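# Balance three balls in a covered pivoting tray

## Task

A tray balanced on one pivot sits inside a transparent cover. Get exactly one ball into each of the tray's three seats; balls may be fed in through the chutes in the cover's top. Release each ball only once its bottom is below the chute rim, since letting go higher counts as a drop. Load the tray so it stays level, because uneven weight tips it at once and the balls roll away. The balls must stay seated on their own after the arms let go. Arm bases (metres, heading in degrees counter-clockwise from +x): arm1 at x=+0.53 y=+0.07 z=+0.79 heading -175; arm2 at x=-0.10 y=+0.52 z=+0.80 heading -87; arm3 at x=-0.07 y=-0.50 z=+0.81 heading +81.

## Robot and tools

Robots: three identical i2rt Big YAM arms, arm1, arm2 and arm3. Each has six revolute joints, a two-finger gripper and a wrist camera that rides on top of the hand and looks toward the fingertips when joints 1 and 6 are zero and the hand is level and forward. Reach is roughly 1.0 m from the joint1 axis. Bases are fixed at the positions and headings listed in the task. Room cameras cam_high and cam_low are not on any robot.

Frame: one shared scene frame, origin on the floor, +z up, metres. The hand point is midway between the fingertips; its z axis runs along the fingers and the fingers open along its y axis. Camera calibrations (K, distortion, T_world_to_cam, pos_world) are given in OpenCV convention and may be off by a couple of degrees and millimetres; wrist camera poses are derived from reported joint angles and inherit their errors.

Tool execute_actions: arguments "actions" (a list holding exactly one action, or empty to just observe) and optional "cameras" (list drawn from arm1_cam_wrist, arm2_cam_wrist, arm3_cam_wrist, cam_high, cam_low, all; omitted, null or ["all"] gives every camera, [] gives none). An action is an object keyed by arm name; each arm entry holds "joints", an object of absolute joint targets by name (not offsets). Every arm gets its own separate joints object. Names, units and ranges: joint1_rad -2.879 to 2.879 (base yaw, positive counter-clockwise seen from above, 0 points the way the base faces); joint2_rad 0 to 3.141 (shoulder, 0 is upper arm pointing back about level, increasing lifts it up then forward); joint3_rad 0 to 3.019 (elbow, 0 fully folded, increasing opens); joint4_rad -1.692 to 1.57 (hand pitch, positive tips fingers up); joint5_rad -1.57 to 1.57 (hand sideways swing, positive to the arm's right); joint6_rad -2.094 to 2.094 (hand roll, positive clockwise viewed from behind the hand); gripper_m 0 to 0.093 metres of fingertip gap. Done tolerances: ±0.045, ±0.14, ±0.09, ±0.055, ±0.03, ±0.035 rad for joints 1 to 6, ±0.003 m for the gripper. Any joint you include may be given alone; joints or arms left out keep their previous target and may still be pushing. All motions in one action begin together but finish at different times, and joints run at different speeds, so the hand can sweep a wide arc between postures. An action lasts at most 15 s. Unknown keys or out-of-range numbers cause the whole call to be rejected with nothing moving. Example: {"arm1": {"joints": {"gripper_m": 0.05}}, "arm2": {"joints": {"joint1_rad": 0.3}}}.

Tool wait: "seconds" from 0 to 10; commands nothing new and returns the same state and images. Tool zoom_image: "camera" plus "region" [x0, y0, x1, y1] in pixels of that camera's latest full image (origin top-left, at most 504 by 504). Tool read_manual: optional "section", only "licences", returns licence text. Tool finished_scene: "scene" integer (1 or 2) ends that scene irreversibly once the last command has been held; its result reports success and gives the next task.

Results: per-robot state including joint_positions, joint torques (whole drive output per arm joint, offset, scaled and noisy, not zero in free air), and images listed in the "pictures" line order. joint_status gives how each commanded joint of the last accepted action ended: reached; "off_target" (resting away from target, possibly still pushing); "contact_stop" or "time_out" (target dropped, joint holds where it stopped, though a timed-out joint may keep a target up to 0.375, 0.375, 0.113, 0.225, 0.075, 0.3 rad away and push on, shown in on_its_own); "not_followed" after a "joint command not followed" line with a "cause:", meaning a self/inter-arm clearance check withheld the arm's targets (the gripper target still runs, and the held targets may be retried later). on_its_own lists what the call did not command; "held at" is a joint's current target, not its position. To stop a joint pushing, command its reported position. Tiny target changes may not move a joint. A load-bearing joint tends to sag. Once any call reports a stop, later motion, wait and finished_scene calls in that same reply are skipped.

Hazards: the arms do not halt on contact and can push hard. A hard press between two arms fails everything; hard hits can too. Nothing in the state reports arm-to-arm contact, and the clearance check ignores fingers, gripper housings and wrist cameras and may react late. Arms do not wait for each other. Sustained pushing or holding heats motors: a MOTOR HOT line appears from 85 °C, and at 100 °C an OVER-TEMPERATURE FAULT drops that arm (joints read "limit_stop_at_motor_heat"; resend targets afterwards). Avoid drops, slips, slams and hard pushes. Do not knock anything out of the work area, which fails the task. Loose objects may occasionally be nudged by outside disturbances. For this task, lower each ball until its underside is below the chute rim before opening, and fill seats so the tray stays balanced. The simulation keeps running while you think, with the arms holding their last command.

Each tool is called in YAML: its name, and indented under it one key for each argument.

## Session

execute_actions:
  actions: []

Scene clock: 0.00 s.
Joint torques (N m, as the arm reports them, + toward a larger angle): no reading
Motor temperatures (°C, as the motors report them): arm1=[26 23 27 25 25 24] | arm2=[25 26 23 25 24 24] | arm3=[23 27 27 23 26 26]
arm1.joint_positions: joint1_rad=+0.584 joint2_rad=+0.509 joint3_rad=+1.568 joint4_rad=-1.207 joint5_rad=-0.170 joint6_rad=-0.725 gripper_m=+0.094
arm1.joint_status: not commanded
arm1.hand: x=+0.4200 y=-0.0516 z=+1.4576 quat_wxyz=(-0.050, -0.544, -0.528, +0.650) (m; scene frame)
arm2.joint_positions: joint1_rad=+0.501 joint2_rad=+0.607 joint3_rad=+1.363 joint4_rad=-1.461 joint5_rad=+0.270 joint6_rad=+0.597 gripper_m=+0.095
arm2.joint_status: not commanded
arm2.hand: x=-0.0314 y=+0.3186 z=+1.3146 quat_wxyz=(-0.385, -0.685, -0.582, +0.209) (m; scene frame)
arm3.joint_positions: joint1_rad=+0.539 joint2_rad=+0.368 joint3_rad=+1.445 joint4_rad=-1.192 joint5_rad=+0.301 joint6_rad=+0.385 gripper_m=+0.095
arm3.joint_status: not commanded
arm3.hand: x=-0.0696 y=-0.3776 z=+1.4486 quat_wxyz=(-0.366, +0.453, -0.591, -0.558) (m; scene frame)
pictures: arm1_cam_wrist, arm2_cam_wrist, arm3_cam_wrist, cam_high, cam_low
Images, in order (width x height): arm1_cam_wrist 672x504, arm2_cam_wrist 672x504, arm3_cam_wrist 672x504, cam_high 672x504, cam_low 672x504.

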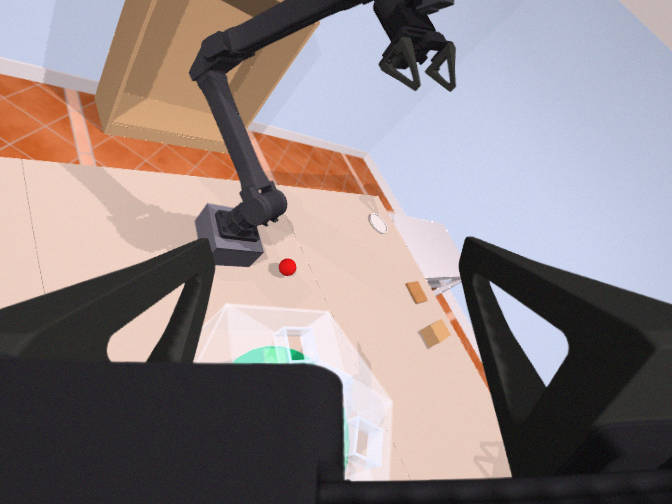

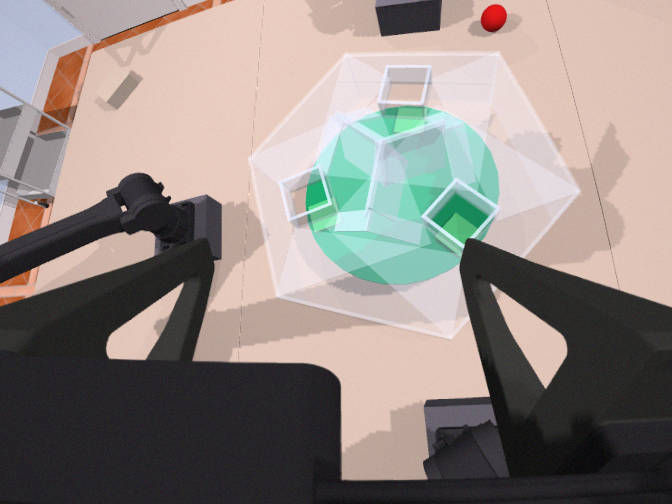

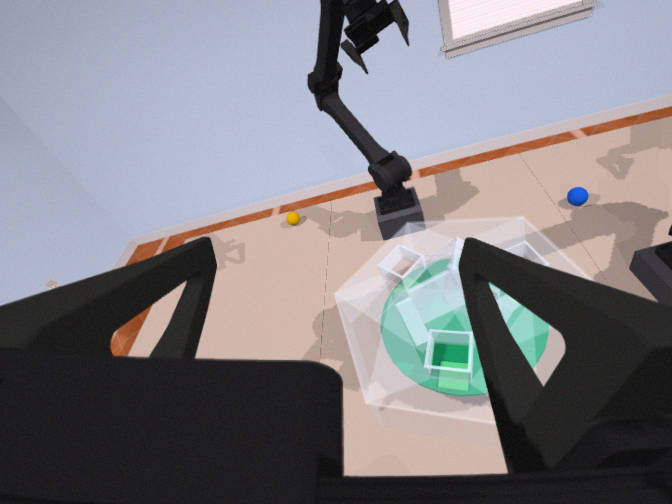

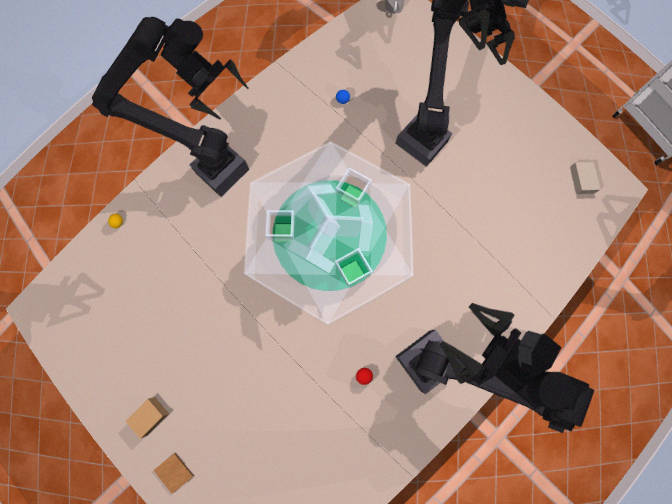

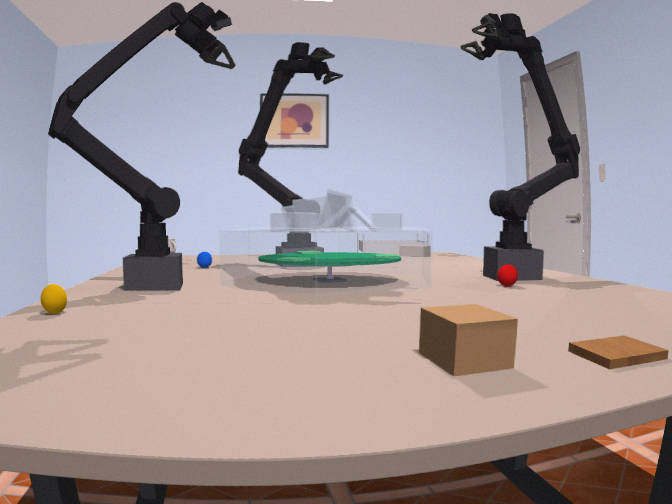

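execute_actions:
  actions:
    - {"arm1":{"joints":{"joint1_rad":-1.374,"joint5_rad":0,"joint6_rad":0}},"arm2":{"joints":{"joint1_rad":-1.921,"joint5_rad":0,"joint6_rad":0}},"arm3":{"joints":{"joint1_rad":1.185,"joint5_rad":0,"joint6_rad":0}}}
  cameras: []

execute_actions:
  actions:
    - {"arm1":{"joints":{"joint2_rad":1.452,"joint3_rad":0.871,"joint4_rad":-0.99}},"arm2":{"joints":{"joint2_rad":1.749,"joint3_rad":1.211,"joint4_rad":-1.033}},"arm3":{"joints":{"joint2_rad":1.056,"joint3_rad":0.479,"joint4_rad":-0.994}}}

Scene clock: 45.17 s.
Joint torques (N m, as the arm reports them, + toward a larger angle): arm1=[0.19 7.15 7.31 2.47 0.23 0.22] | arm2=[-0.93  1.69 11.04  1.9   0.03 -0.15] | arm3=[-0.41  6.04  7.95  1.9  -0.09 -0.16]
Motor temperatures (°C, as the motors report them): arm1=[26 24 29 25 25 24] | arm2=[25 26 26 25 24 24] | arm3=[23 27 29 23 26 26]
arm1.joint_positions: joint1_rad=-1.366 joint2_rad=+0.509 joint3_rad=+1.568 joint4_rad=-1.207 joint5_rad=-0.003 joint6_rad=-0.011 gripper_m=+0.094
arm1.joint_status: all done
arm1.hand: x=+0.4757 y=+0.2132 z=+1.4575 quat_wxyz=(+0.392, -0.614, +0.445, +0.521) (m; scene frame)
arm2.joint_positions: joint1_rad=-1.916 joint2_rad=+0.607 joint3_rad=+1.363 joint4_rad=-1.461 joint5_rad=+0.001 joint6_rad=+0.013 gripper_m=+0.095
arm2.joint_status: all done
arm2.hand: x=-0.3092 y=+0.5829 z=+1.3083 quat_wxyz=(+0.053, -0.897, +0.139, +0.416) (m; scene frame)
arm3.joint_positions: joint1_rad=+1.180 joint2_rad=+0.368 joint3_rad=+1.445 joint4_rad=-1.192 joint5_rad=+0.003 joint6_rad=+0.016 gripper_m=+0.095
arm3.joint_status: all done
arm3.hand: x=-0.1768 y=-0.4366 z=+1.4461 quat_wxyz=(-0.180, +0.721, -0.208, -0.636) (m; scene frame)
pictures: none
No camera images: the call's "cameras" was empty. Leave "cameras" out to get every camera's image.

Scene clock: 46.97 s.
Joint torques (N m, as the arm reports them, + toward a larger angle): arm1=[ 0.02 -7.53  9.2   0.33  0.23  0.22] | arm2=[ -0.83 -14.85   9.93   0.59   0.03  -0.15] | arm3=[-0.82 -3.98  7.33 -0.37 -0.06 -0.14]
Motor temperatures (°C, as the motors report them): arm1=[26 24 29 25 25 24] | arm2=[25 26 26 25 24 24] | arm3=[23 27 29 23 26 26]
arm1.joint_positions: joint1_rad=-1.366 joint2_rad=+1.431 joint3_rad=+0.847 joint4_rad=-0.988 joint5_rad=-0.003 joint6_rad=-0.011 gripper_m=+0.094
arm1.joint_status: all done
arm1.hand: x=+0.4219 y=+0.4044 z=+0.8442 quat_wxyz=(+0.001, -0.807, +0.591, -0.003) (m; scene frame)
arm2.joint_positions: joint1_rad=-1.916 joint2_rad=+1.757 joint3_rad=+1.197 joint4_rad=-1.043 joint5_rad=+0.001 joint6_rad=+0.013 gripper_m=+0.095
arm2.joint_status: all done
arm2.hand: x=-0.5591 y=+0.6519 z=+0.8445 quat_wxyz=(-0.007, -0.988, +0.150, -0.016) (m; scene frame)
arm3.joint_positions: joint1_rad=+1.180 joint2_rad=+1.064 joint3_rad=+0.484 joint4_rad=-0.990 joint5_rad=+0.003 joint6_rad=+0.016 gripper_m=+0.095
arm3.joint_status: all done
arm3.hand: x=-0.2526 y=-0.3833 z=+0.8466 quat_wxyz=(-0.005, +0.960, -0.280, +0.006) (m; scene frame)
pictures: arm1_cam_wrist, arm2_cam_wrist, arm3_cam_wrist, cam_high, cam_low
camera_calibration (this result's frames):
arm1_cam_wrist: T_world_to_cam=[[0.955616, 0.294553, -0.00611038, -0.514726], [0.240775, -0.768855, 0.59236, -0.283374], [0.169783, -0.567539, -0.80565, 0.959048], [0, 0, 0, 1]] pos_world=[0.397279, 0.478038, 0.937371]
arm2_cam_wrist: T_world_to_cam=[[0.293125, 0.955503, -0.0330422, -0.425788], [0.761884, -0.212569, 0.611839, 0.0541543], [0.577591, -0.204519, -0.790292, 1.24316], [0, 0, 0, 1]] pos_world=[-0.634485, 0.672603, 0.935253]
arm3_cam_wrist: T_world_to_cam=[[0.528855, 0.84869, 0.0061882, 0.460795], [0.68087, -0.428609, 0.593894, -0.490088], [0.506684, -0.309871, -0.804519, 0.811679], [0, 0, 0, 1]] pos_world=[-0.321273, -0.349613, 0.94122]
Images, in order (width x height): arm1_cam_wrist 672x504, arm2_cam_wrist 672x504, arm3_cam_wrist 672x504, cam_high 672x504, cam_low 672x504.

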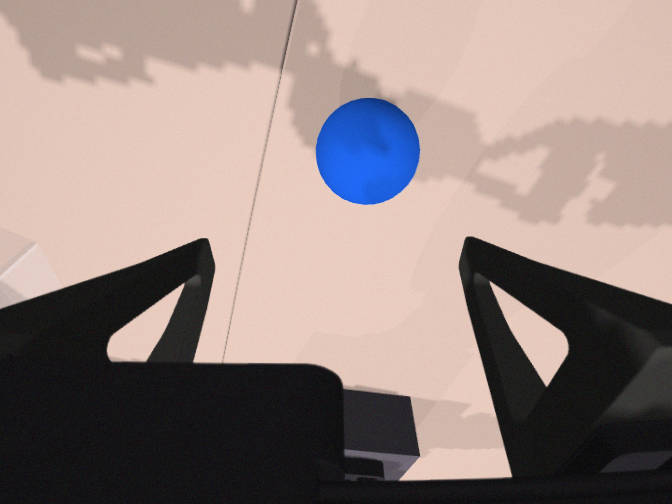

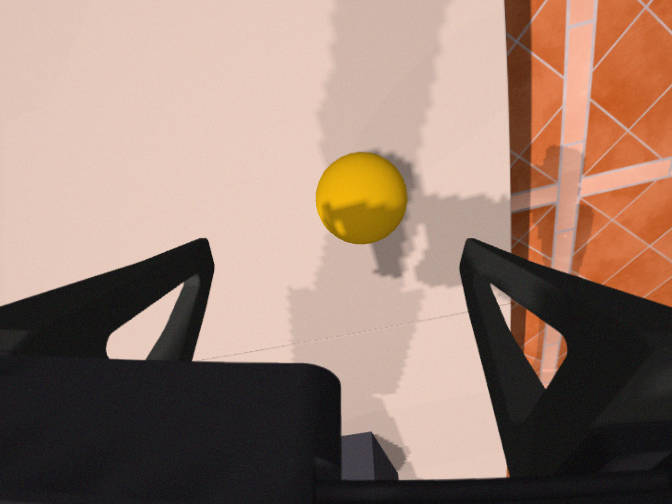

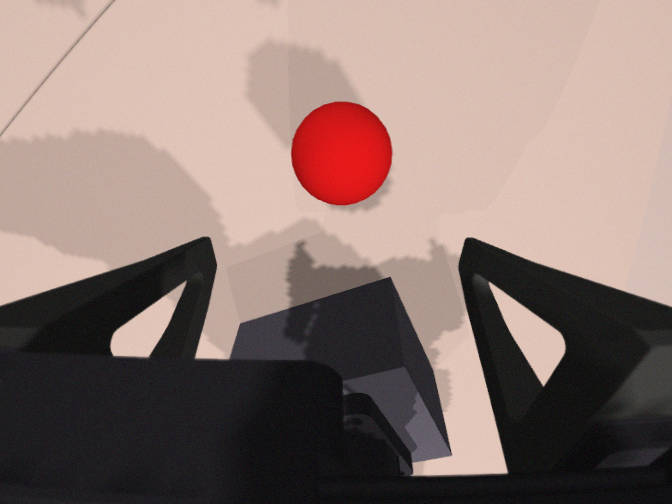

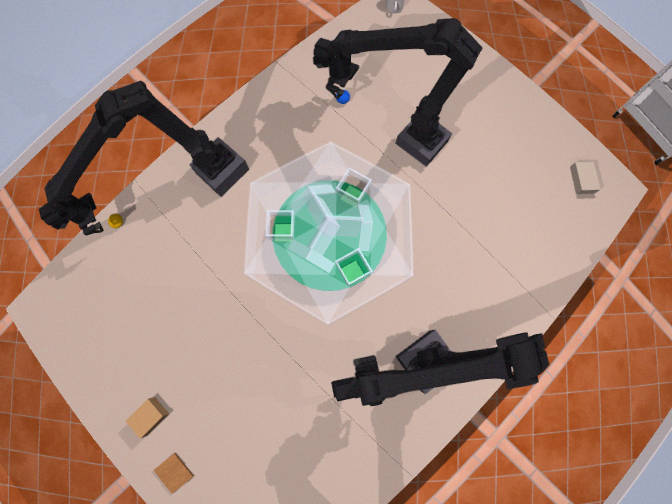

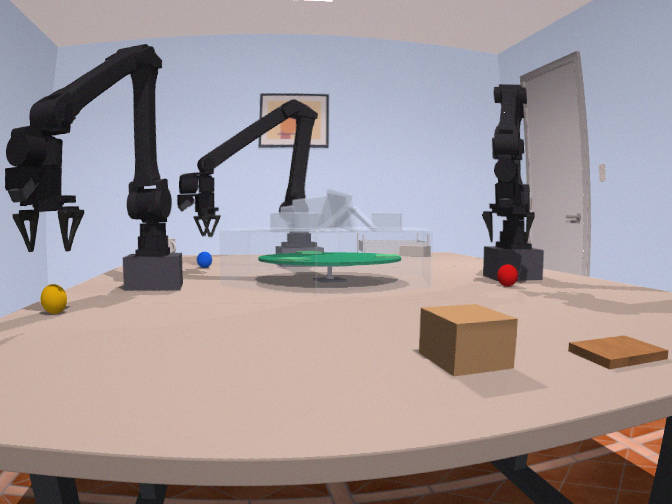

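execute_actions:
  actions:
    - {"arm1":{"joints":{"joint1_rad":-1.428,"joint2_rad":1.665,"joint3_rad":0.78,"joint4_rad":-0.682}},"arm2":{"joints":{"joint1_rad":-1.958,"joint2_rad":1.84,"joint3_rad":1.03,"joint4_rad":-0.744}},"arm3":{"joints":{"joint1_rad":1.16,"joint2_rad":1.39,"joint3_rad":0.352,"joint4_rad":-0.529}}}

Scene clock: 54.33 s.
Joint torques (N m, as the arm reports them, + toward a larger angle): arm1=[  0.5  -11.56   6.11   1.06   0.23   0.22] | arm2=[ -0.08 -15.55   8.72   0.62   0.04  -0.15] | arm3=[-1.54 -4.8   4.53  0.47 -0.08 -0.19]
Motor temperatures (°C, as the motors report them): arm1=[26 24 30 25 25 24] | arm2=[25 27 26 25 24 24] | arm3=[23 27 29 23 26 26]
arm1.joint_positions: joint1_rad=-1.425 joint2_rad=+1.669 joint3_rad=+0.772 joint4_rad=-0.695 joint5_rad=-0.003 joint6_rad=-0.010 gripper_m=+0.094
arm1.joint_status: all done
arm1.hand: x=+0.4420 y=+0.4146 z=+0.7422 quat_wxyz=(-0.006, -0.789, +0.615, -0.011) (m; scene frame)
arm2.joint_positions: joint1_rad=-1.960 joint2_rad=+1.855 joint3_rad=+1.009 joint4_rad=-0.756 joint5_rad=+0.001 joint6_rad=+0.013 gripper_m=+0.095
arm2.joint_status: all done
arm2.hand: x=-0.5194 y=+0.6587 z=+0.7460 quat_wxyz=(-0.007, -0.985, +0.171, -0.015) (m; scene frame)
arm3.joint_positions: joint1_rad=+1.168 joint2_rad=+1.392 joint3_rad=+0.352 joint4_rad=-0.546 joint5_rad=+0.003 joint6_rad=+0.016 gripper_m=+0.095
arm3.joint_status: all done
arm3.hand: x=-0.2444 y=-0.3842 z=+0.7472 quat_wxyz=(-0.002, +0.958, -0.286, +0.014) (m; scene frame)
pictures: arm1_cam_wrist, arm2_cam_wrist, arm3_cam_wrist, cam_high, cam_low
camera_calibration (this result's frames):
arm1_cam_wrist: T_world_to_cam=[[0.971688, 0.23619, -0.00600018, -0.520587], [0.190928, -0.770013, 0.608791, -0.209608], [0.13917, -0.5927, -0.793308, 0.894043], [0, 0, 0, 1]] pos_world=[0.421444, 0.491456, 0.833736]
arm2_cam_wrist: T_world_to_cam=[[0.333665, 0.942114, -0.0330083, -0.417362], [0.752276, -0.245003, 0.6116, 0.102175], [0.56811, -0.228901, -0.790478, 1.15511], [0, 0, 0, 1]] pos_world=[-0.593835, 0.682642, 0.836823]
arm3_cam_wrist: T_world_to_cam=[[0.539216, 0.842143, 0.00639985, 0.457734], [0.667216, -0.431825, 0.606918, -0.451289], [0.513875, -0.32299, -0.794739, 0.716696], [0, 0, 0, 1]] pos_world=[-0.314003, -0.34887, 0.840553]
Images, in order (width x height): arm1_cam_wrist 672x504, arm2_cam_wrist 672x504, arm3_cam_wrist 672x504, cam_high 672x504, cam_low 672x504.

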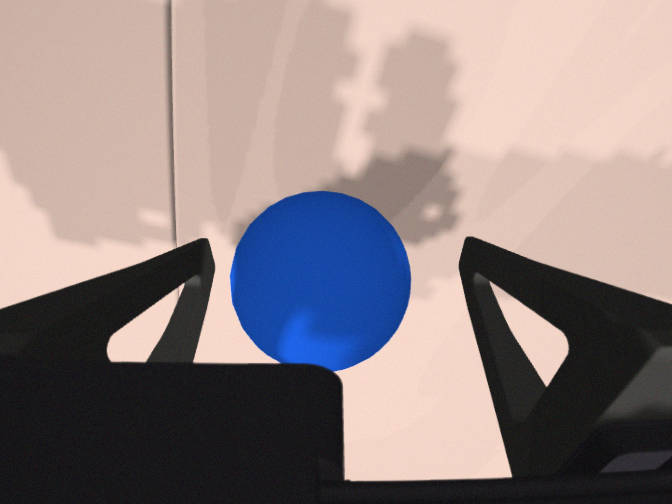

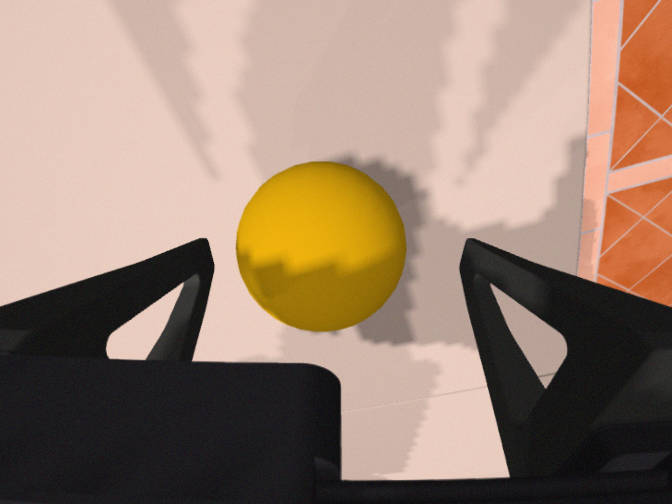

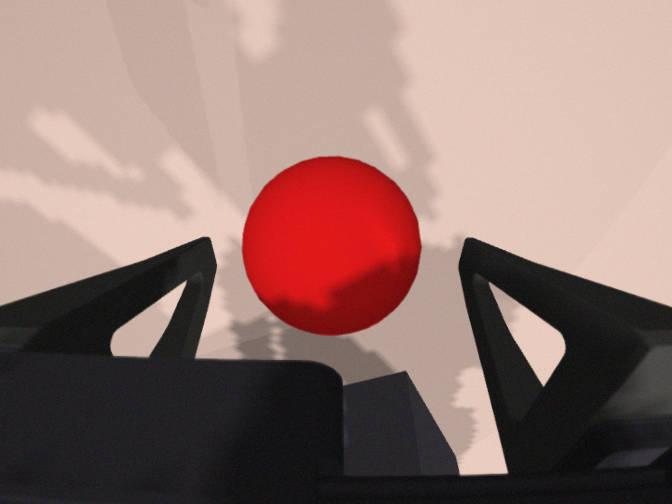

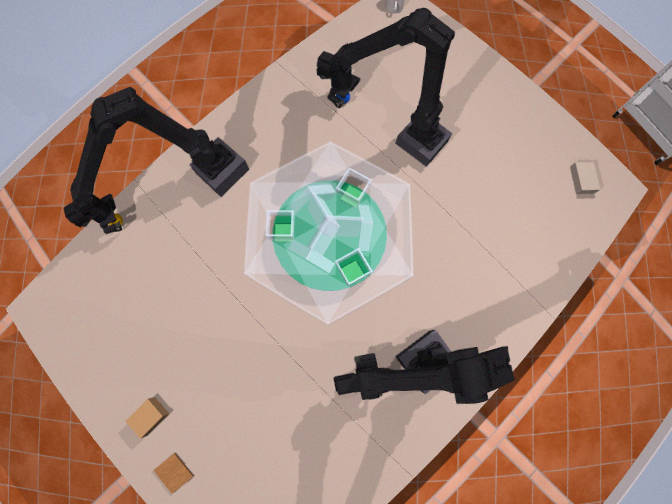

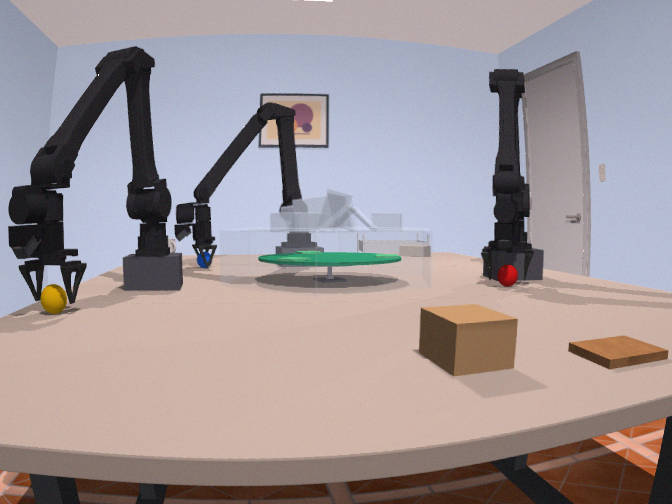

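execute_actions:
  actions:
    - {"arm2":{"joints":{"joint4_rad":-0.715}},"arm3":{"joints":{"joint4_rad":-0.50}}}
  cameras: []

execute_actions:
  actions:
    - {"arm1":{"joints":{"gripper_m":0.045}},"arm2":{"joints":{"gripper_m":0.045}},"arm3":{"joints":{"gripper_m":0.045}}}
  cameras: []

execute_actions:
  actions:
    - {"arm1":{"joints":{"joint2_rad":1.351,"joint3_rad":1.204,"joint4_rad":-1.414}},"arm2":{"joints":{"joint2_rad":1.321,"joint3_rad":1.155,"joint4_rad":-1.39}},"arm3":{"joints":{"joint2_rad":1.371,"joint3_rad":1.165,"joint4_rad":-1.36}}}
  cameras: []

execute_actions:
  actions:
    - {"arm1":{"joints":{"joint1_rad":-0.14}},"arm2":{"joints":{"joint1_rad":-0.09}},"arm3":{"joints":{"joint1_rad":0.11}}}

Scene clock: 67.50 s.
Joint torques (N m, as the arm reports them, + toward a larger angle): arm1=[  0.42 -11.47   6.04   1.02   0.23   0.22] | arm2=[ -0.32 -15.59   8.75   0.71   0.03  -0.15] | arm3=[-1.82 -4.68  4.7   0.47 -0.08 -0.16]
Motor temperatures (°C, as the motors report them): arm1=[26 24 29 25 25 24] | arm2=[25 27 26 25 24 24] | arm3=[23 27 29 23 26 26]
arm1.joint_positions: joint1_rad=-1.425 joint2_rad=+1.669 joint3_rad=+0.772 joint4_rad=-0.695 joint5_rad=-0.003 joint6_rad=-0.010 gripper_m=+0.094
arm1.joint_status: not commanded
arm1.hand: x=+0.4420 y=+0.4146 z=+0.7422 quat_wxyz=(-0.006, -0.789, +0.615, -0.011) (m; scene frame)
arm2.joint_positions: joint1_rad=-1.960 joint2_rad=+1.855 joint3_rad=+1.009 joint4_rad=-0.727 joint5_rad=+0.001 joint6_rad=+0.013 gripper_m=+0.095
arm2.joint_status: all done
arm2.hand: x=-0.5261 y=+0.6610 z=+0.7459 quat_wxyz=(-0.005, -0.985, +0.171, -0.001) (m; scene frame)
arm3.joint_positions: joint1_rad=+1.168 joint2_rad=+1.392 joint3_rad=+0.352 joint4_rad=-0.517 joint5_rad=+0.003 joint6_rad=+0.016 gripper_m=+0.095
arm3.joint_status: all done
arm3.hand: x=-0.2503 y=-0.3805 z=+0.7471 quat_wxyz=(-0.006, +0.958, -0.286, +0.000) (m; scene frame)
pictures: none
No camera images: the call's "cameras" was empty. Leave "cameras" out to get every camera's image.

Scene clock: 68.13 s.
Joint torques (N m, as the arm reports them, + toward a larger angle): arm1=[  0.44 -11.68   5.95   1.04   0.2    0.21] | arm2=[ -0.3  -15.39   8.74   0.6    0.05  -0.15] | arm3=[-1.97 -4.61  4.57  0.39 -0.04 -0.16]
Motor temperatures (°C, as the motors report them): arm1=[26 24 29 25 25 24] | arm2=[25 27 26 25 24 24] | arm3=[23 27 28 23 26 26]
arm1.joint_positions: joint1_rad=-1.425 joint2_rad=+1.669 joint3_rad=+0.772 joint4_rad=-0.695 joint5_rad=-0.002 joint6_rad=-0.010 gripper_m=+0.054
arm1.joint_status: gripper_m off_target (ended at +0.054, target +0.045)
arm1.hand: x=+0.4422 y=+0.4148 z=+0.7422 quat_wxyz=(-0.005, -0.789, +0.615, -0.011) (m; scene frame)
arm2.joint_positions: joint1_rad=-1.959 joint2_rad=+1.855 joint3_rad=+1.009 joint4_rad=-0.726 joint5_rad=+0.000 joint6_rad=+0.013 gripper_m=+0.055
arm2.joint_status: gripper_m off_target (ended at +0.055, target +0.045)
arm2.hand: x=-0.5265 y=+0.6608 z=+0.7459 quat_wxyz=(-0.005, -0.985, +0.171, +0.000) (m; scene frame)
arm3.joint_positions: joint1_rad=+1.168 joint2_rad=+1.392 joint3_rad=+0.352 joint4_rad=-0.517 joint5_rad=+0.001 joint6_rad=+0.015 gripper_m=+0.056
arm3.joint_status: gripper_m off_target (ended at +0.056, target +0.045)
arm3.hand: x=-0.2505 y=-0.3807 z=+0.7471 quat_wxyz=(-0.006, +0.958, -0.286, +0.000) (m; scene frame)
pictures: none
No camera images: the call's "cameras" was empty. Leave "cameras" out to get every camera's image.

Scene clock: 69.60 s.
Joint torques (N m, as the arm reports them, + toward a larger angle): arm1=[ 0.48 -9.08  9.73 -0.09  0.19  0.21] | arm2=[-0.31 -9.08 12.97 -0.37  0.05 -0.15] | arm3=[-1.87 -9.73 14.17 -0.79 -0.04 -0.18]
Motor temperatures (°C, as the motors report them): arm1=[26 24 30 25 25 24] | arm2=[25 27 26 25 24 24] | arm3=[23 27 29 23 26 26]
arm1.joint_positions: joint1_rad=-1.425 joint2_rad=+1.342 joint3_rad=+1.190 joint4_rad=-1.402 joint5_rad=-0.002 joint6_rad=-0.010 gripper_m=+0.054
arm1.joint_status: all done
arm1.hand: x=+0.4346 y=+0.4385 z=+0.9972 quat_wxyz=(+0.007, -0.789, +0.615, +0.004) (m; scene frame)
arm2.joint_positions: joint1_rad=-1.959 joint2_rad=+1.319 joint3_rad=+1.120 joint4_rad=-1.381 joint5_rad=+0.000 joint6_rad=+0.013 gripper_m=+0.055
arm2.joint_status: all done
arm2.hand: x=-0.4495 y=+0.6372 z=+0.9959 quat_wxyz=(-0.006, -0.985, +0.171, -0.004) (m; scene frame)
arm3.joint_positions: joint1_rad=+1.168 joint2_rad=+1.382 joint3_rad=+1.105 joint4_rad=-1.344 joint5_rad=+0.001 joint6_rad=+0.015 gripper_m=+0.056
arm3.joint_status: all done
arm3.hand: x=-0.3842 y=-0.2985 z=+0.9707 quat_wxyz=(+0.003, +0.958, -0.286, +0.031) (m; scene frame)
pictures: none
No camera images: the call's "cameras" was empty. Leave "cameras" out to get every camera's image.

Scene clock: 71.57 s.
Joint torques (N m, as the arm reports them, + toward a larger angle): arm1=[ 0.68 -9.15  9.88 -0.12  0.15  0.2 ] | arm2=[-0.94 -9.79 12.97 -0.34  0.08 -0.14] | arm3=[ -1.05 -10.09  14.2   -0.82   0.    -0.12]
Motor temperatures (°C, as the motors report them): arm1=[26 24 30 25 25 24] | arm2=[25 27 26 25 24 24] | arm3=[23 27 30 23 26 26]
arm1.joint_positions: joint1_rad=-0.140 joint2_rad=+1.344 joint3_rad=+1.190 joint4_rad=-1.402 joint5_rad=+0.000 joint6_rad=-0.009 gripper_m=+0.054
arm1.joint_status: all done
arm1.hand: x=+0.1407 y=+0.0843 z=+0.9944 quat_wxyz=(+0.000, -1.000, +0.020, +0.004) (m; scene frame)
arm2.joint_positions: joint1_rad=-0.086 joint2_rad=+1.327 joint3_rad=+1.120 joint4_rad=-1.381 joint5_rad=+0.000 joint6_rad=+0.012 gripper_m=+0.055
arm2.joint_status: all done
arm2.hand: x=-0.1151 y=+0.1522 z=+0.9975 quat_wxyz=(+0.003, -0.721, -0.693, -0.001) (m; scene frame)
arm3.joint_positions: joint1_rad=+0.108 joint2_rad=+1.382 joint3_rad=+1.105 joint4_rad=-1.344 joint5_rad=+0.001 joint6_rad=+0.014 gripper_m=+0.056
arm3.joint_status: all done
arm3.hand: x=-0.0492 y=-0.1265 z=+0.9758 quat_wxyz=(+0.012, +0.682, -0.731, +0.022) (m; scene frame)
pictures: arm1_cam_wrist, arm2_cam_wrist, arm3_cam_wrist, cam_high, cam_low
camera_calibration (this result's frames):
arm1_cam_wrist: T_world_to_cam=[[0.0475029, 0.998809, -0.0111308, -0.0774186], [0.811878, -0.0321162, 0.582942, -0.683824], [0.581891, -0.0367283, -0.812437, 0.850126], [0, 0, 0, 1]] pos_world=[0.0641789, 0.0865883, 1.08844]
arm2_cam_wrist: T_world_to_cam=[[-0.999115, 0.0360038, -0.0217589, -0.0934873], [0.0162155, 0.806863, 0.590517, -0.703675], [0.0388173, 0.589641, -0.806732, 0.839002], [0, 0, 0, 1]] pos_world=[-0.114562, 0.0764249, 1.09035]
arm3_cam_wrist: T_world_to_cam=[[0.998302, -0.0574933, 0.00930782, 0.0399248], [-0.0507211, -0.779667, 0.624137, -0.705102], [-0.0286267, -0.62355, -0.78126, 0.803385], [0, 0, 0, 1]] pos_world=[-0.0526223, -0.0464992, 1.06736]
Images, in order (width x height): arm1_cam_wrist 672x504, arm2_cam_wrist 672x504, arm3_cam_wrist 672x504, cam_high 672x504, cam_low 672x504.

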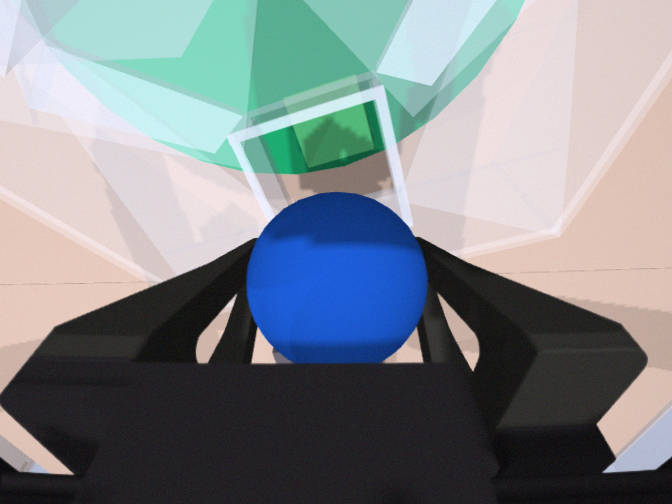

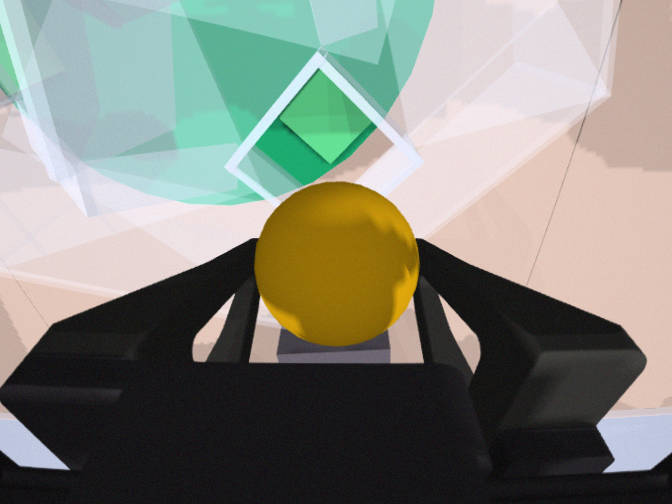

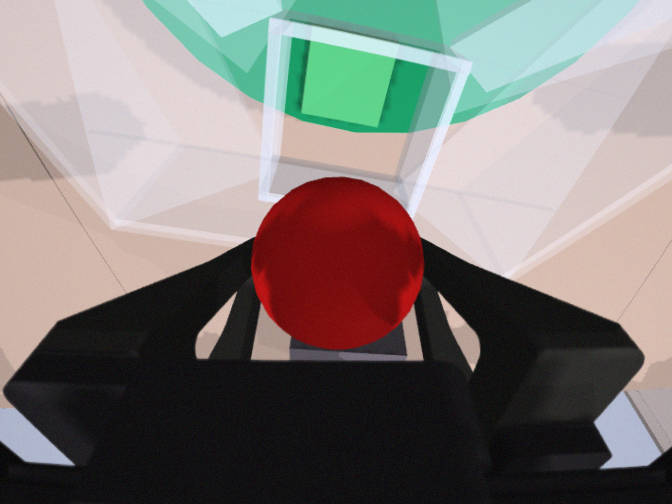

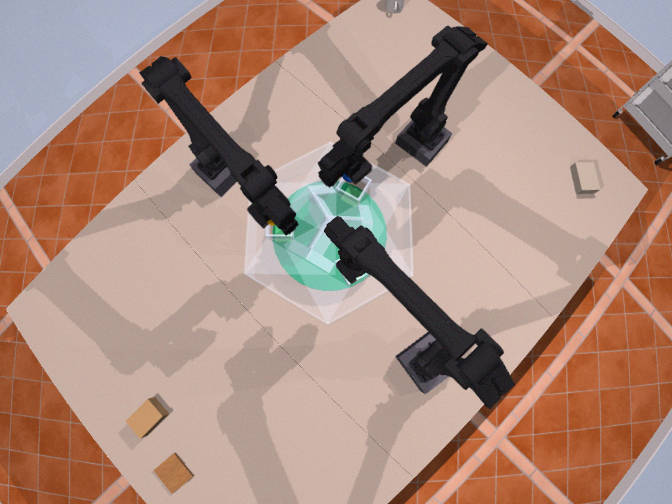

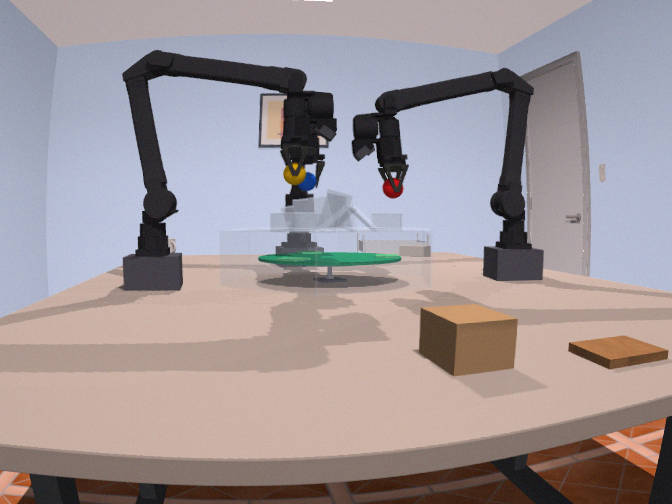

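execute_actions:
  actions:
    - {"arm1":{"joints":{"joint1_rad":-0.118,"joint2_rad":1.375,"joint3_rad":1.018,"joint4_rad":-1.19}},"arm2":{"joints":{"joint1_rad":-0.064,"joint2_rad":1.38,"joint3_rad":0.98,"joint4_rad":-1.135}},"arm3":{"joints":{"joint1_rad":0.078,"joint2_rad":1.44,"joint3_rad":1.025,"joint4_rad":-1.12}}}

zoom_image:
  camera: "cam_low"
  region: [240, 160, 440, 260]

Scene clock: 89.03 s.
Joint torques (N m, as the arm reports them, + toward a larger angle): arm1=[ 1.39 -9.5   9.6   1.03  0.15  0.2 ] | arm2=[ -0.23 -10.44  11.51   0.67   0.07  -0.14] | arm3=[ -2.29 -10.63   8.87   0.58  -0.02  -0.22]
Motor temperatures (°C, as the motors report them): arm1=[26 24 31 25 25 24] | arm2=[25 27 27 25 24 24] | arm3=[23 28 34 23 26 26]
arm1.joint_positions: joint1_rad=-0.128 joint2_rad=+1.374 joint3_rad=+1.000 joint4_rad=-1.202 joint5_rad=+0.000 joint6_rad=-0.009 gripper_m=+0.054
arm1.joint_status: all done
arm1.hand: x=+0.1565 y=+0.0793 z=+0.9139 quat_wxyz=(-0.001, -1.000, +0.014, -0.006) (m; scene frame)
arm2.joint_positions: joint1_rad=-0.069 joint2_rad=+1.393 joint3_rad=+0.955 joint4_rad=-1.147 joint5_rad=+0.000 joint6_rad=+0.012 gripper_m=+0.055
arm2.joint_status: all done
arm2.hand: x=-0.1090 y=+0.1530 z=+0.9145 quat_wxyz=(+0.002, -0.715, -0.699, -0.001) (m; scene frame)
arm3.joint_positions: joint1_rad=+0.082 joint2_rad=+1.457 joint3_rad=+1.021 joint4_rad=-1.137 joint5_rad=+0.001 joint6_rad=+0.014 gripper_m=+0.056
arm3.joint_status: all done
arm3.hand: x=-0.0374 y=-0.1076 z=+0.9179 quat_wxyz=(-0.005, +0.673, -0.739, +0.005) (m; scene frame)
pictures: arm1_cam_wrist, arm2_cam_wrist, arm3_cam_wrist, cam_high, cam_low
camera_calibration (this result's frames):
arm1_cam_wrist: T_world_to_cam=[[0.0362939, 0.999278, -0.0112363, -0.0722468], [0.800025, -0.0223154, 0.599551, -0.663928], [0.598868, -0.0307493, -0.800258, 0.761106], [0, 0, 0, 1]] pos_world=[0.0779796, 0.0807824, 1.00633]
arm2_cam_wrist: T_world_to_cam=[[-0.99959, 0.0188048, -0.0215895, -0.0867856], [0.00248136, 0.808125, 0.589005, -0.655771], [0.0285232, 0.58871, -0.807841, 0.771304], [0, 0, 0, 1]] pos_world=[-0.107123, 0.0775026, 1.00747]
arm3_cam_wrist: T_world_to_cam=[[0.996528, -0.0827681, 0.0090524, 0.0271685], [-0.0723764, -0.807365, 0.585597, -0.622061], [-0.0411602, -0.584219, -0.810552, 0.80092], [0, 0, 0, 1]] pos_world=[-0.0391307, -0.0320691, 1.01322]
Images, in order (width x height): arm1_cam_wrist 672x504, arm2_cam_wrist 672x504, arm3_cam_wrist 672x504, cam_high 672x504, cam_low 672x504.

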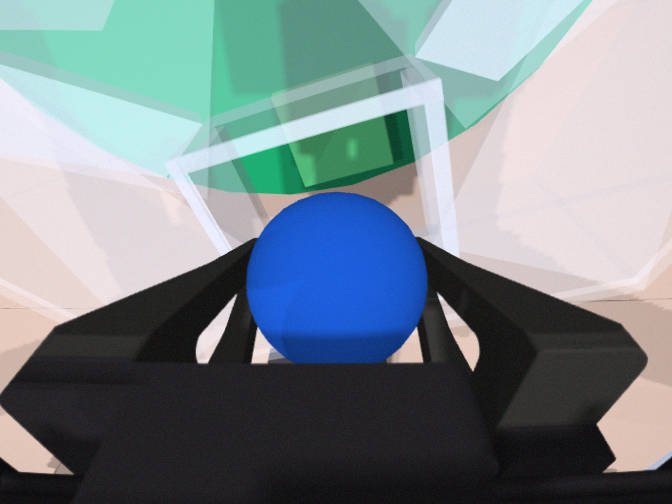

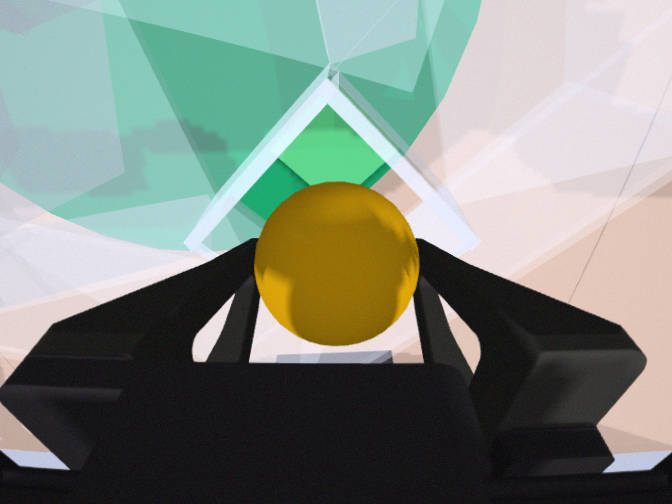

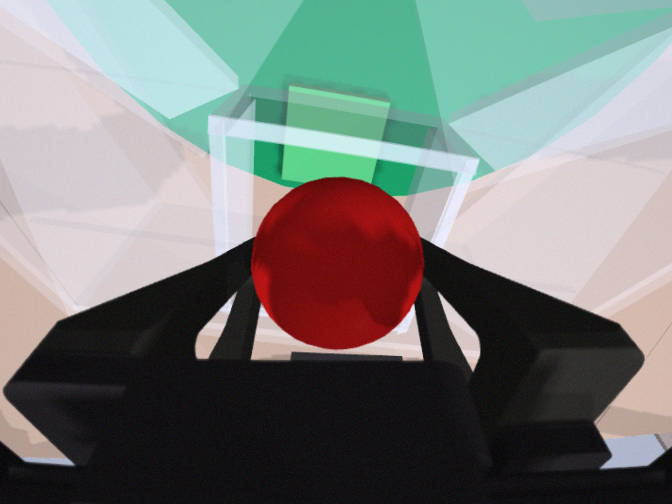

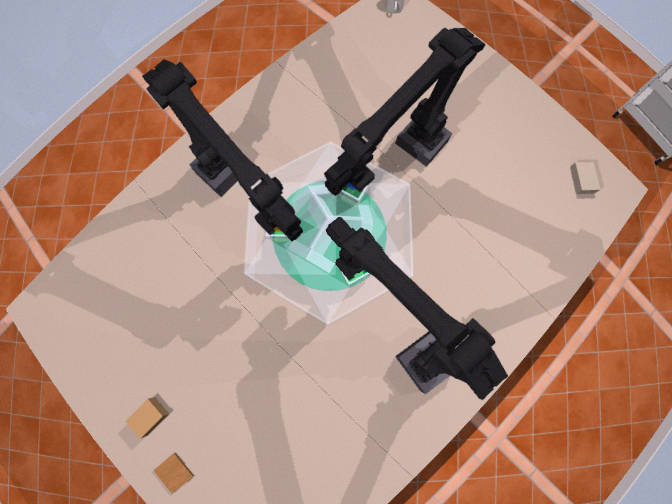

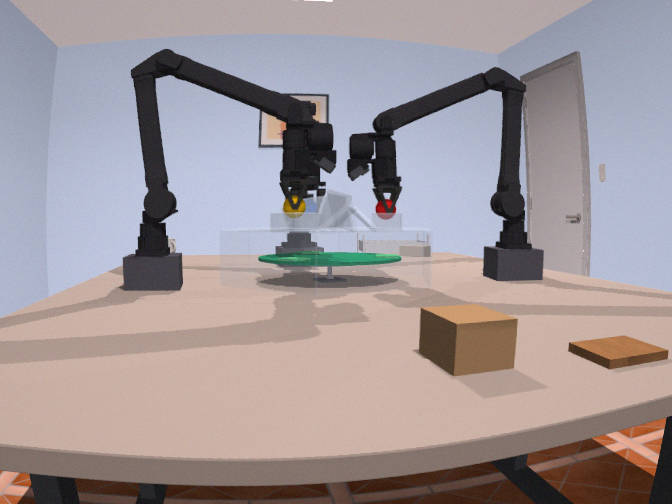

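Region (240, 160, 440, 260) of cam_low's 672x504 image, scaled by 2.520, with more detail than that image has.

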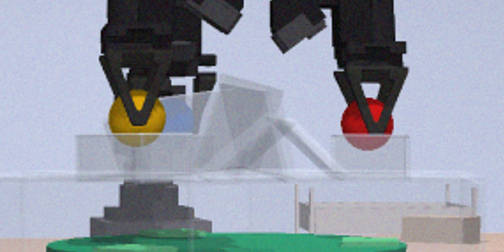

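execute_actions:
  actions:
    - {"arm1":{"joints":{"joint1_rad":-0.11,"joint2_rad":1.4,"joint4_rad":-1.165}}}
  cameras: ["arm1_cam_wrist","cam_low"]

zoom_image:
  camera: "cam_low"
  region: [260, 180, 360, 240]

Scene clock: 96.70 s.
Joint torques (N m, as the arm reports them, + toward a larger angle): arm1=[ 1.51 -8.36  9.56  1.1   0.15  0.2 ] | arm2=[ -0.18 -10.75  11.47   0.68   0.08  -0.14] | arm3=[ -1.6  -10.7    8.84   0.55  -0.03  -0.16]
Motor temperatures (°C, as the motors report them): arm1=[26 24 31 25 25 24] | arm2=[25 27 27 25 24 24] | arm3=[23 28 33 23 26 26]
arm1.joint_positions: joint1_rad=-0.121 joint2_rad=+1.385 joint3_rad=+1.000 joint4_rad=-1.178 joint5_rad=+0.000 joint6_rad=-0.009 gripper_m=+0.054
arm1.joint_status: all done
arm1.hand: x=+0.1505 y=+0.0768 z=+0.9098 quat_wxyz=(+0.000, -1.000, +0.010, +0.000) (m; scene frame)
arm2.joint_positions: joint1_rad=-0.069 joint2_rad=+1.393 joint3_rad=+0.955 joint4_rad=-1.147 joint5_rad=+0.000 joint6_rad=+0.012 gripper_m=+0.055
arm2.joint_status: not commanded
arm2.hand: x=-0.1090 y=+0.1530 z=+0.9145 quat_wxyz=(+0.002, -0.715, -0.699, -0.001) (m; scene frame)
arm3.joint_positions: joint1_rad=+0.082 joint2_rad=+1.457 joint3_rad=+1.021 joint4_rad=-1.137 joint5_rad=+0.001 joint6_rad=+0.014 gripper_m=+0.056
arm3.joint_status: not commanded
arm3.hand: x=-0.0374 y=-0.1076 z=+0.9179 quat_wxyz=(-0.005, +0.673, -0.739, +0.005) (m; scene frame)
pictures: arm1_cam_wrist, cam_low
camera_calibration (this result's frames):
arm1_cam_wrist: T_world_to_cam=[[0.0289132, 0.999518, -0.0112807, -0.0684477], [0.807649, -0.0167106, 0.589427, -0.649174], [0.588954, -0.0261531, -0.807743, 0.769299], [0, 0, 0, 1]] pos_world=[0.0732022, 0.0776862, 1.00326]
Images, in order (width x height): arm1_cam_wrist 672x504, cam_low 672x504.

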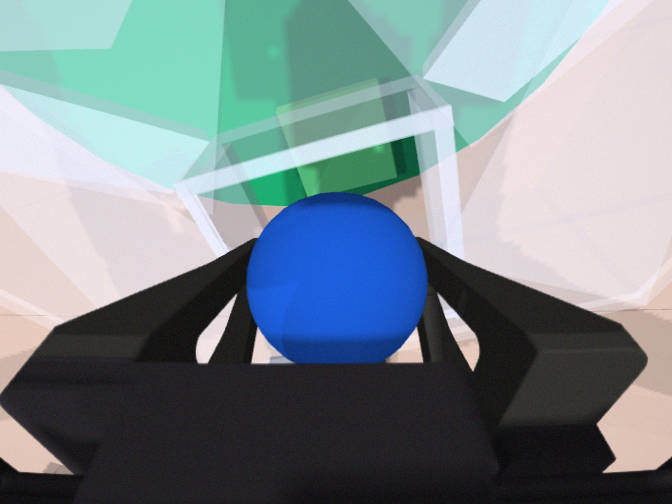

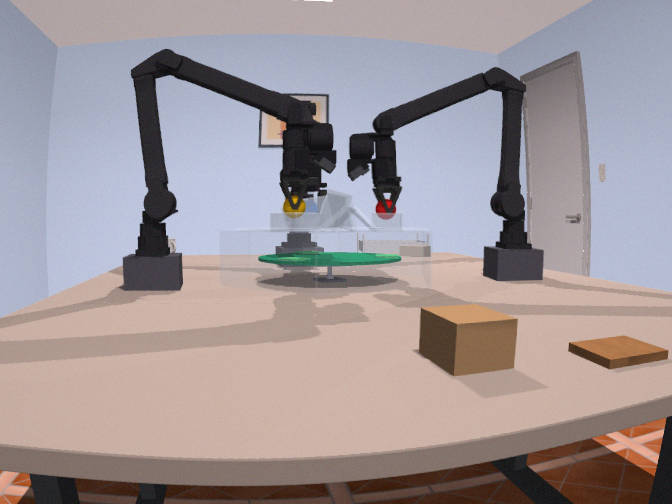

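Region (260, 180, 360, 240) of cam_low's 672x504 image, scaled by 5.040, with more detail than that image has; it fills the top 302 rows of this view, and the rest is white.

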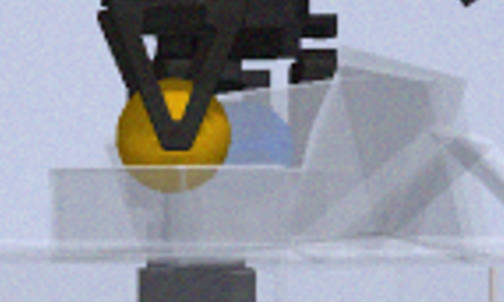

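All three balls are below their rims, so I'm releasing them together.

execute_actions:
  actions:
    - {"arm1":{"joints":{"gripper_m":0.062}},"arm2":{"joints":{"gripper_m":0.062}},"arm3":{"joints":{"gripper_m":0.062}}}
  cameras: []

execute_actions:
  actions:
    - {"arm1":{"joints":{"joint2_rad":1.2}},"arm2":{"joints":{"joint2_rad":1.2}},"arm3":{"joints":{"joint2_rad":1.27}}}
  cameras: ["cam_high","cam_low"]

Scene clock: 102.13 s.
Joint torques (N m, as the arm reports them, + toward a larger angle): arm1=[ 1.47 -8.44  9.57  1.09 -0.19  0.2 ] | arm2=[ -0.24 -10.83  11.39   0.69   0.08  -0.14] | arm3=[ -1.45 -10.73   9.06   0.36   0.22  -0.13]
Motor temperatures (°C, as the motors report them): arm1=[26 24 31 25 25 24] | arm2=[25 27 27 25 24 24] | arm3=[23 28 32 23 26 26]
arm1.joint_positions: joint1_rad=-0.121 joint2_rad=+1.385 joint3_rad=+1.000 joint4_rad=-1.178 joint5_rad=+0.009 joint6_rad=-0.009 gripper_m=+0.062
arm1.joint_status: all done
arm1.hand: x=+0.1506 y=+0.0784 z=+0.9098 quat_wxyz=(+0.004, -1.000, +0.010, +0.000) (m; scene frame)
arm2.joint_positions: joint1_rad=-0.069 joint2_rad=+1.393 joint3_rad=+0.955 joint4_rad=-1.147 joint5_rad=+0.000 joint6_rad=+0.012 gripper_m=+0.062
arm2.joint_status: all done
arm2.hand: x=-0.1090 y=+0.1530 z=+0.9145 quat_wxyz=(+0.002, -0.715, -0.699, -0.001) (m; scene frame)
arm3.joint_positions: joint1_rad=+0.083 joint2_rad=+1.456 joint3_rad=+1.021 joint4_rad=-1.137 joint5_rad=-0.006 joint6_rad=+0.014 gripper_m=+0.062
arm3.joint_status: all done
arm3.hand: x=-0.0388 y=-0.1075 z=+0.9181 quat_wxyz=(-0.003, +0.673, -0.739, +0.002) (m; scene frame)
pictures: none
No camera images: the call's "cameras" was empty. Leave "cameras" out to get every camera's image.

Scene clock: 103.27 s.
Joint torques (N m, as the arm reports them, + toward a larger angle): arm1=[ 1.4  -5.98 10.53  1.46 -0.04  0.2 ] | arm2=[-0.24 -6.81 12.45  1.08  0.08 -0.14] | arm3=[-1.39 -7.27  9.97  0.78  0.15 -0.1 ]
Motor temperatures (°C, as the motors report them): arm1=[26 24 31 25 25 24] | arm2=[25 27 27 25 24 24] | arm3=[23 28 32 23 26 26]
arm1.joint_positions: joint1_rad=-0.121 joint2_rad=+1.183 joint3_rad=+1.000 joint4_rad=-1.177 joint5_rad=+0.005 joint6_rad=-0.009 gripper_m=+0.062
arm1.joint_status: all done
arm1.hand: x=+0.1560 y=+0.0775 z=+0.9810 quat_wxyz=(+0.004, -0.995, +0.011, +0.102) (m; scene frame)
arm2.joint_positions: joint1_rad=-0.069 joint2_rad=+1.191 joint3_rad=+0.955 joint4_rad=-1.147 joint5_rad=+0.000 joint6_rad=+0.012 gripper_m=+0.062
arm2.joint_status: all done
arm2.hand: x=-0.1088 y=+0.1561 z=+0.9837 quat_wxyz=(-0.069, -0.712, -0.695, +0.071) (m; scene frame)
arm3.joint_positions: joint1_rad=+0.083 joint2_rad=+1.265 joint3_rad=+1.021 joint4_rad=-1.137 joint5_rad=-0.003 joint6_rad=+0.014 gripper_m=+0.062
arm3.joint_status: all done
arm3.hand: x=-0.0394 y=-0.1101 z=+0.9890 quat_wxyz=(-0.074, +0.671, -0.735, -0.062) (m; scene frame)
pictures: cam_high, cam_low
Images, in order (width x height): cam_high 672x504, cam_low 672x504.

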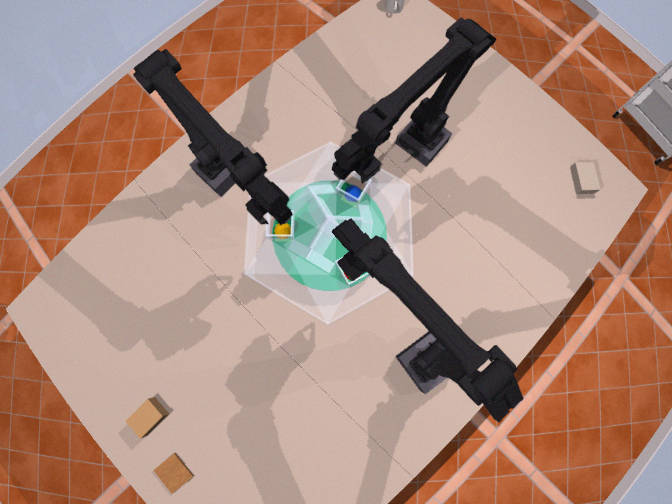

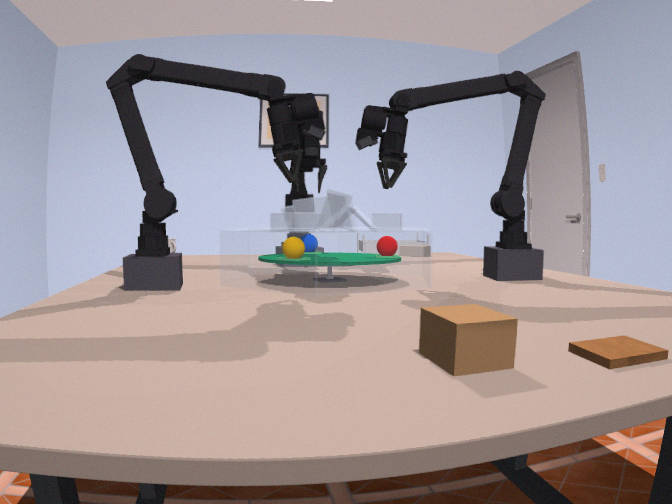

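finished_scene:
  scene: 1

The scene is finished: the task was done.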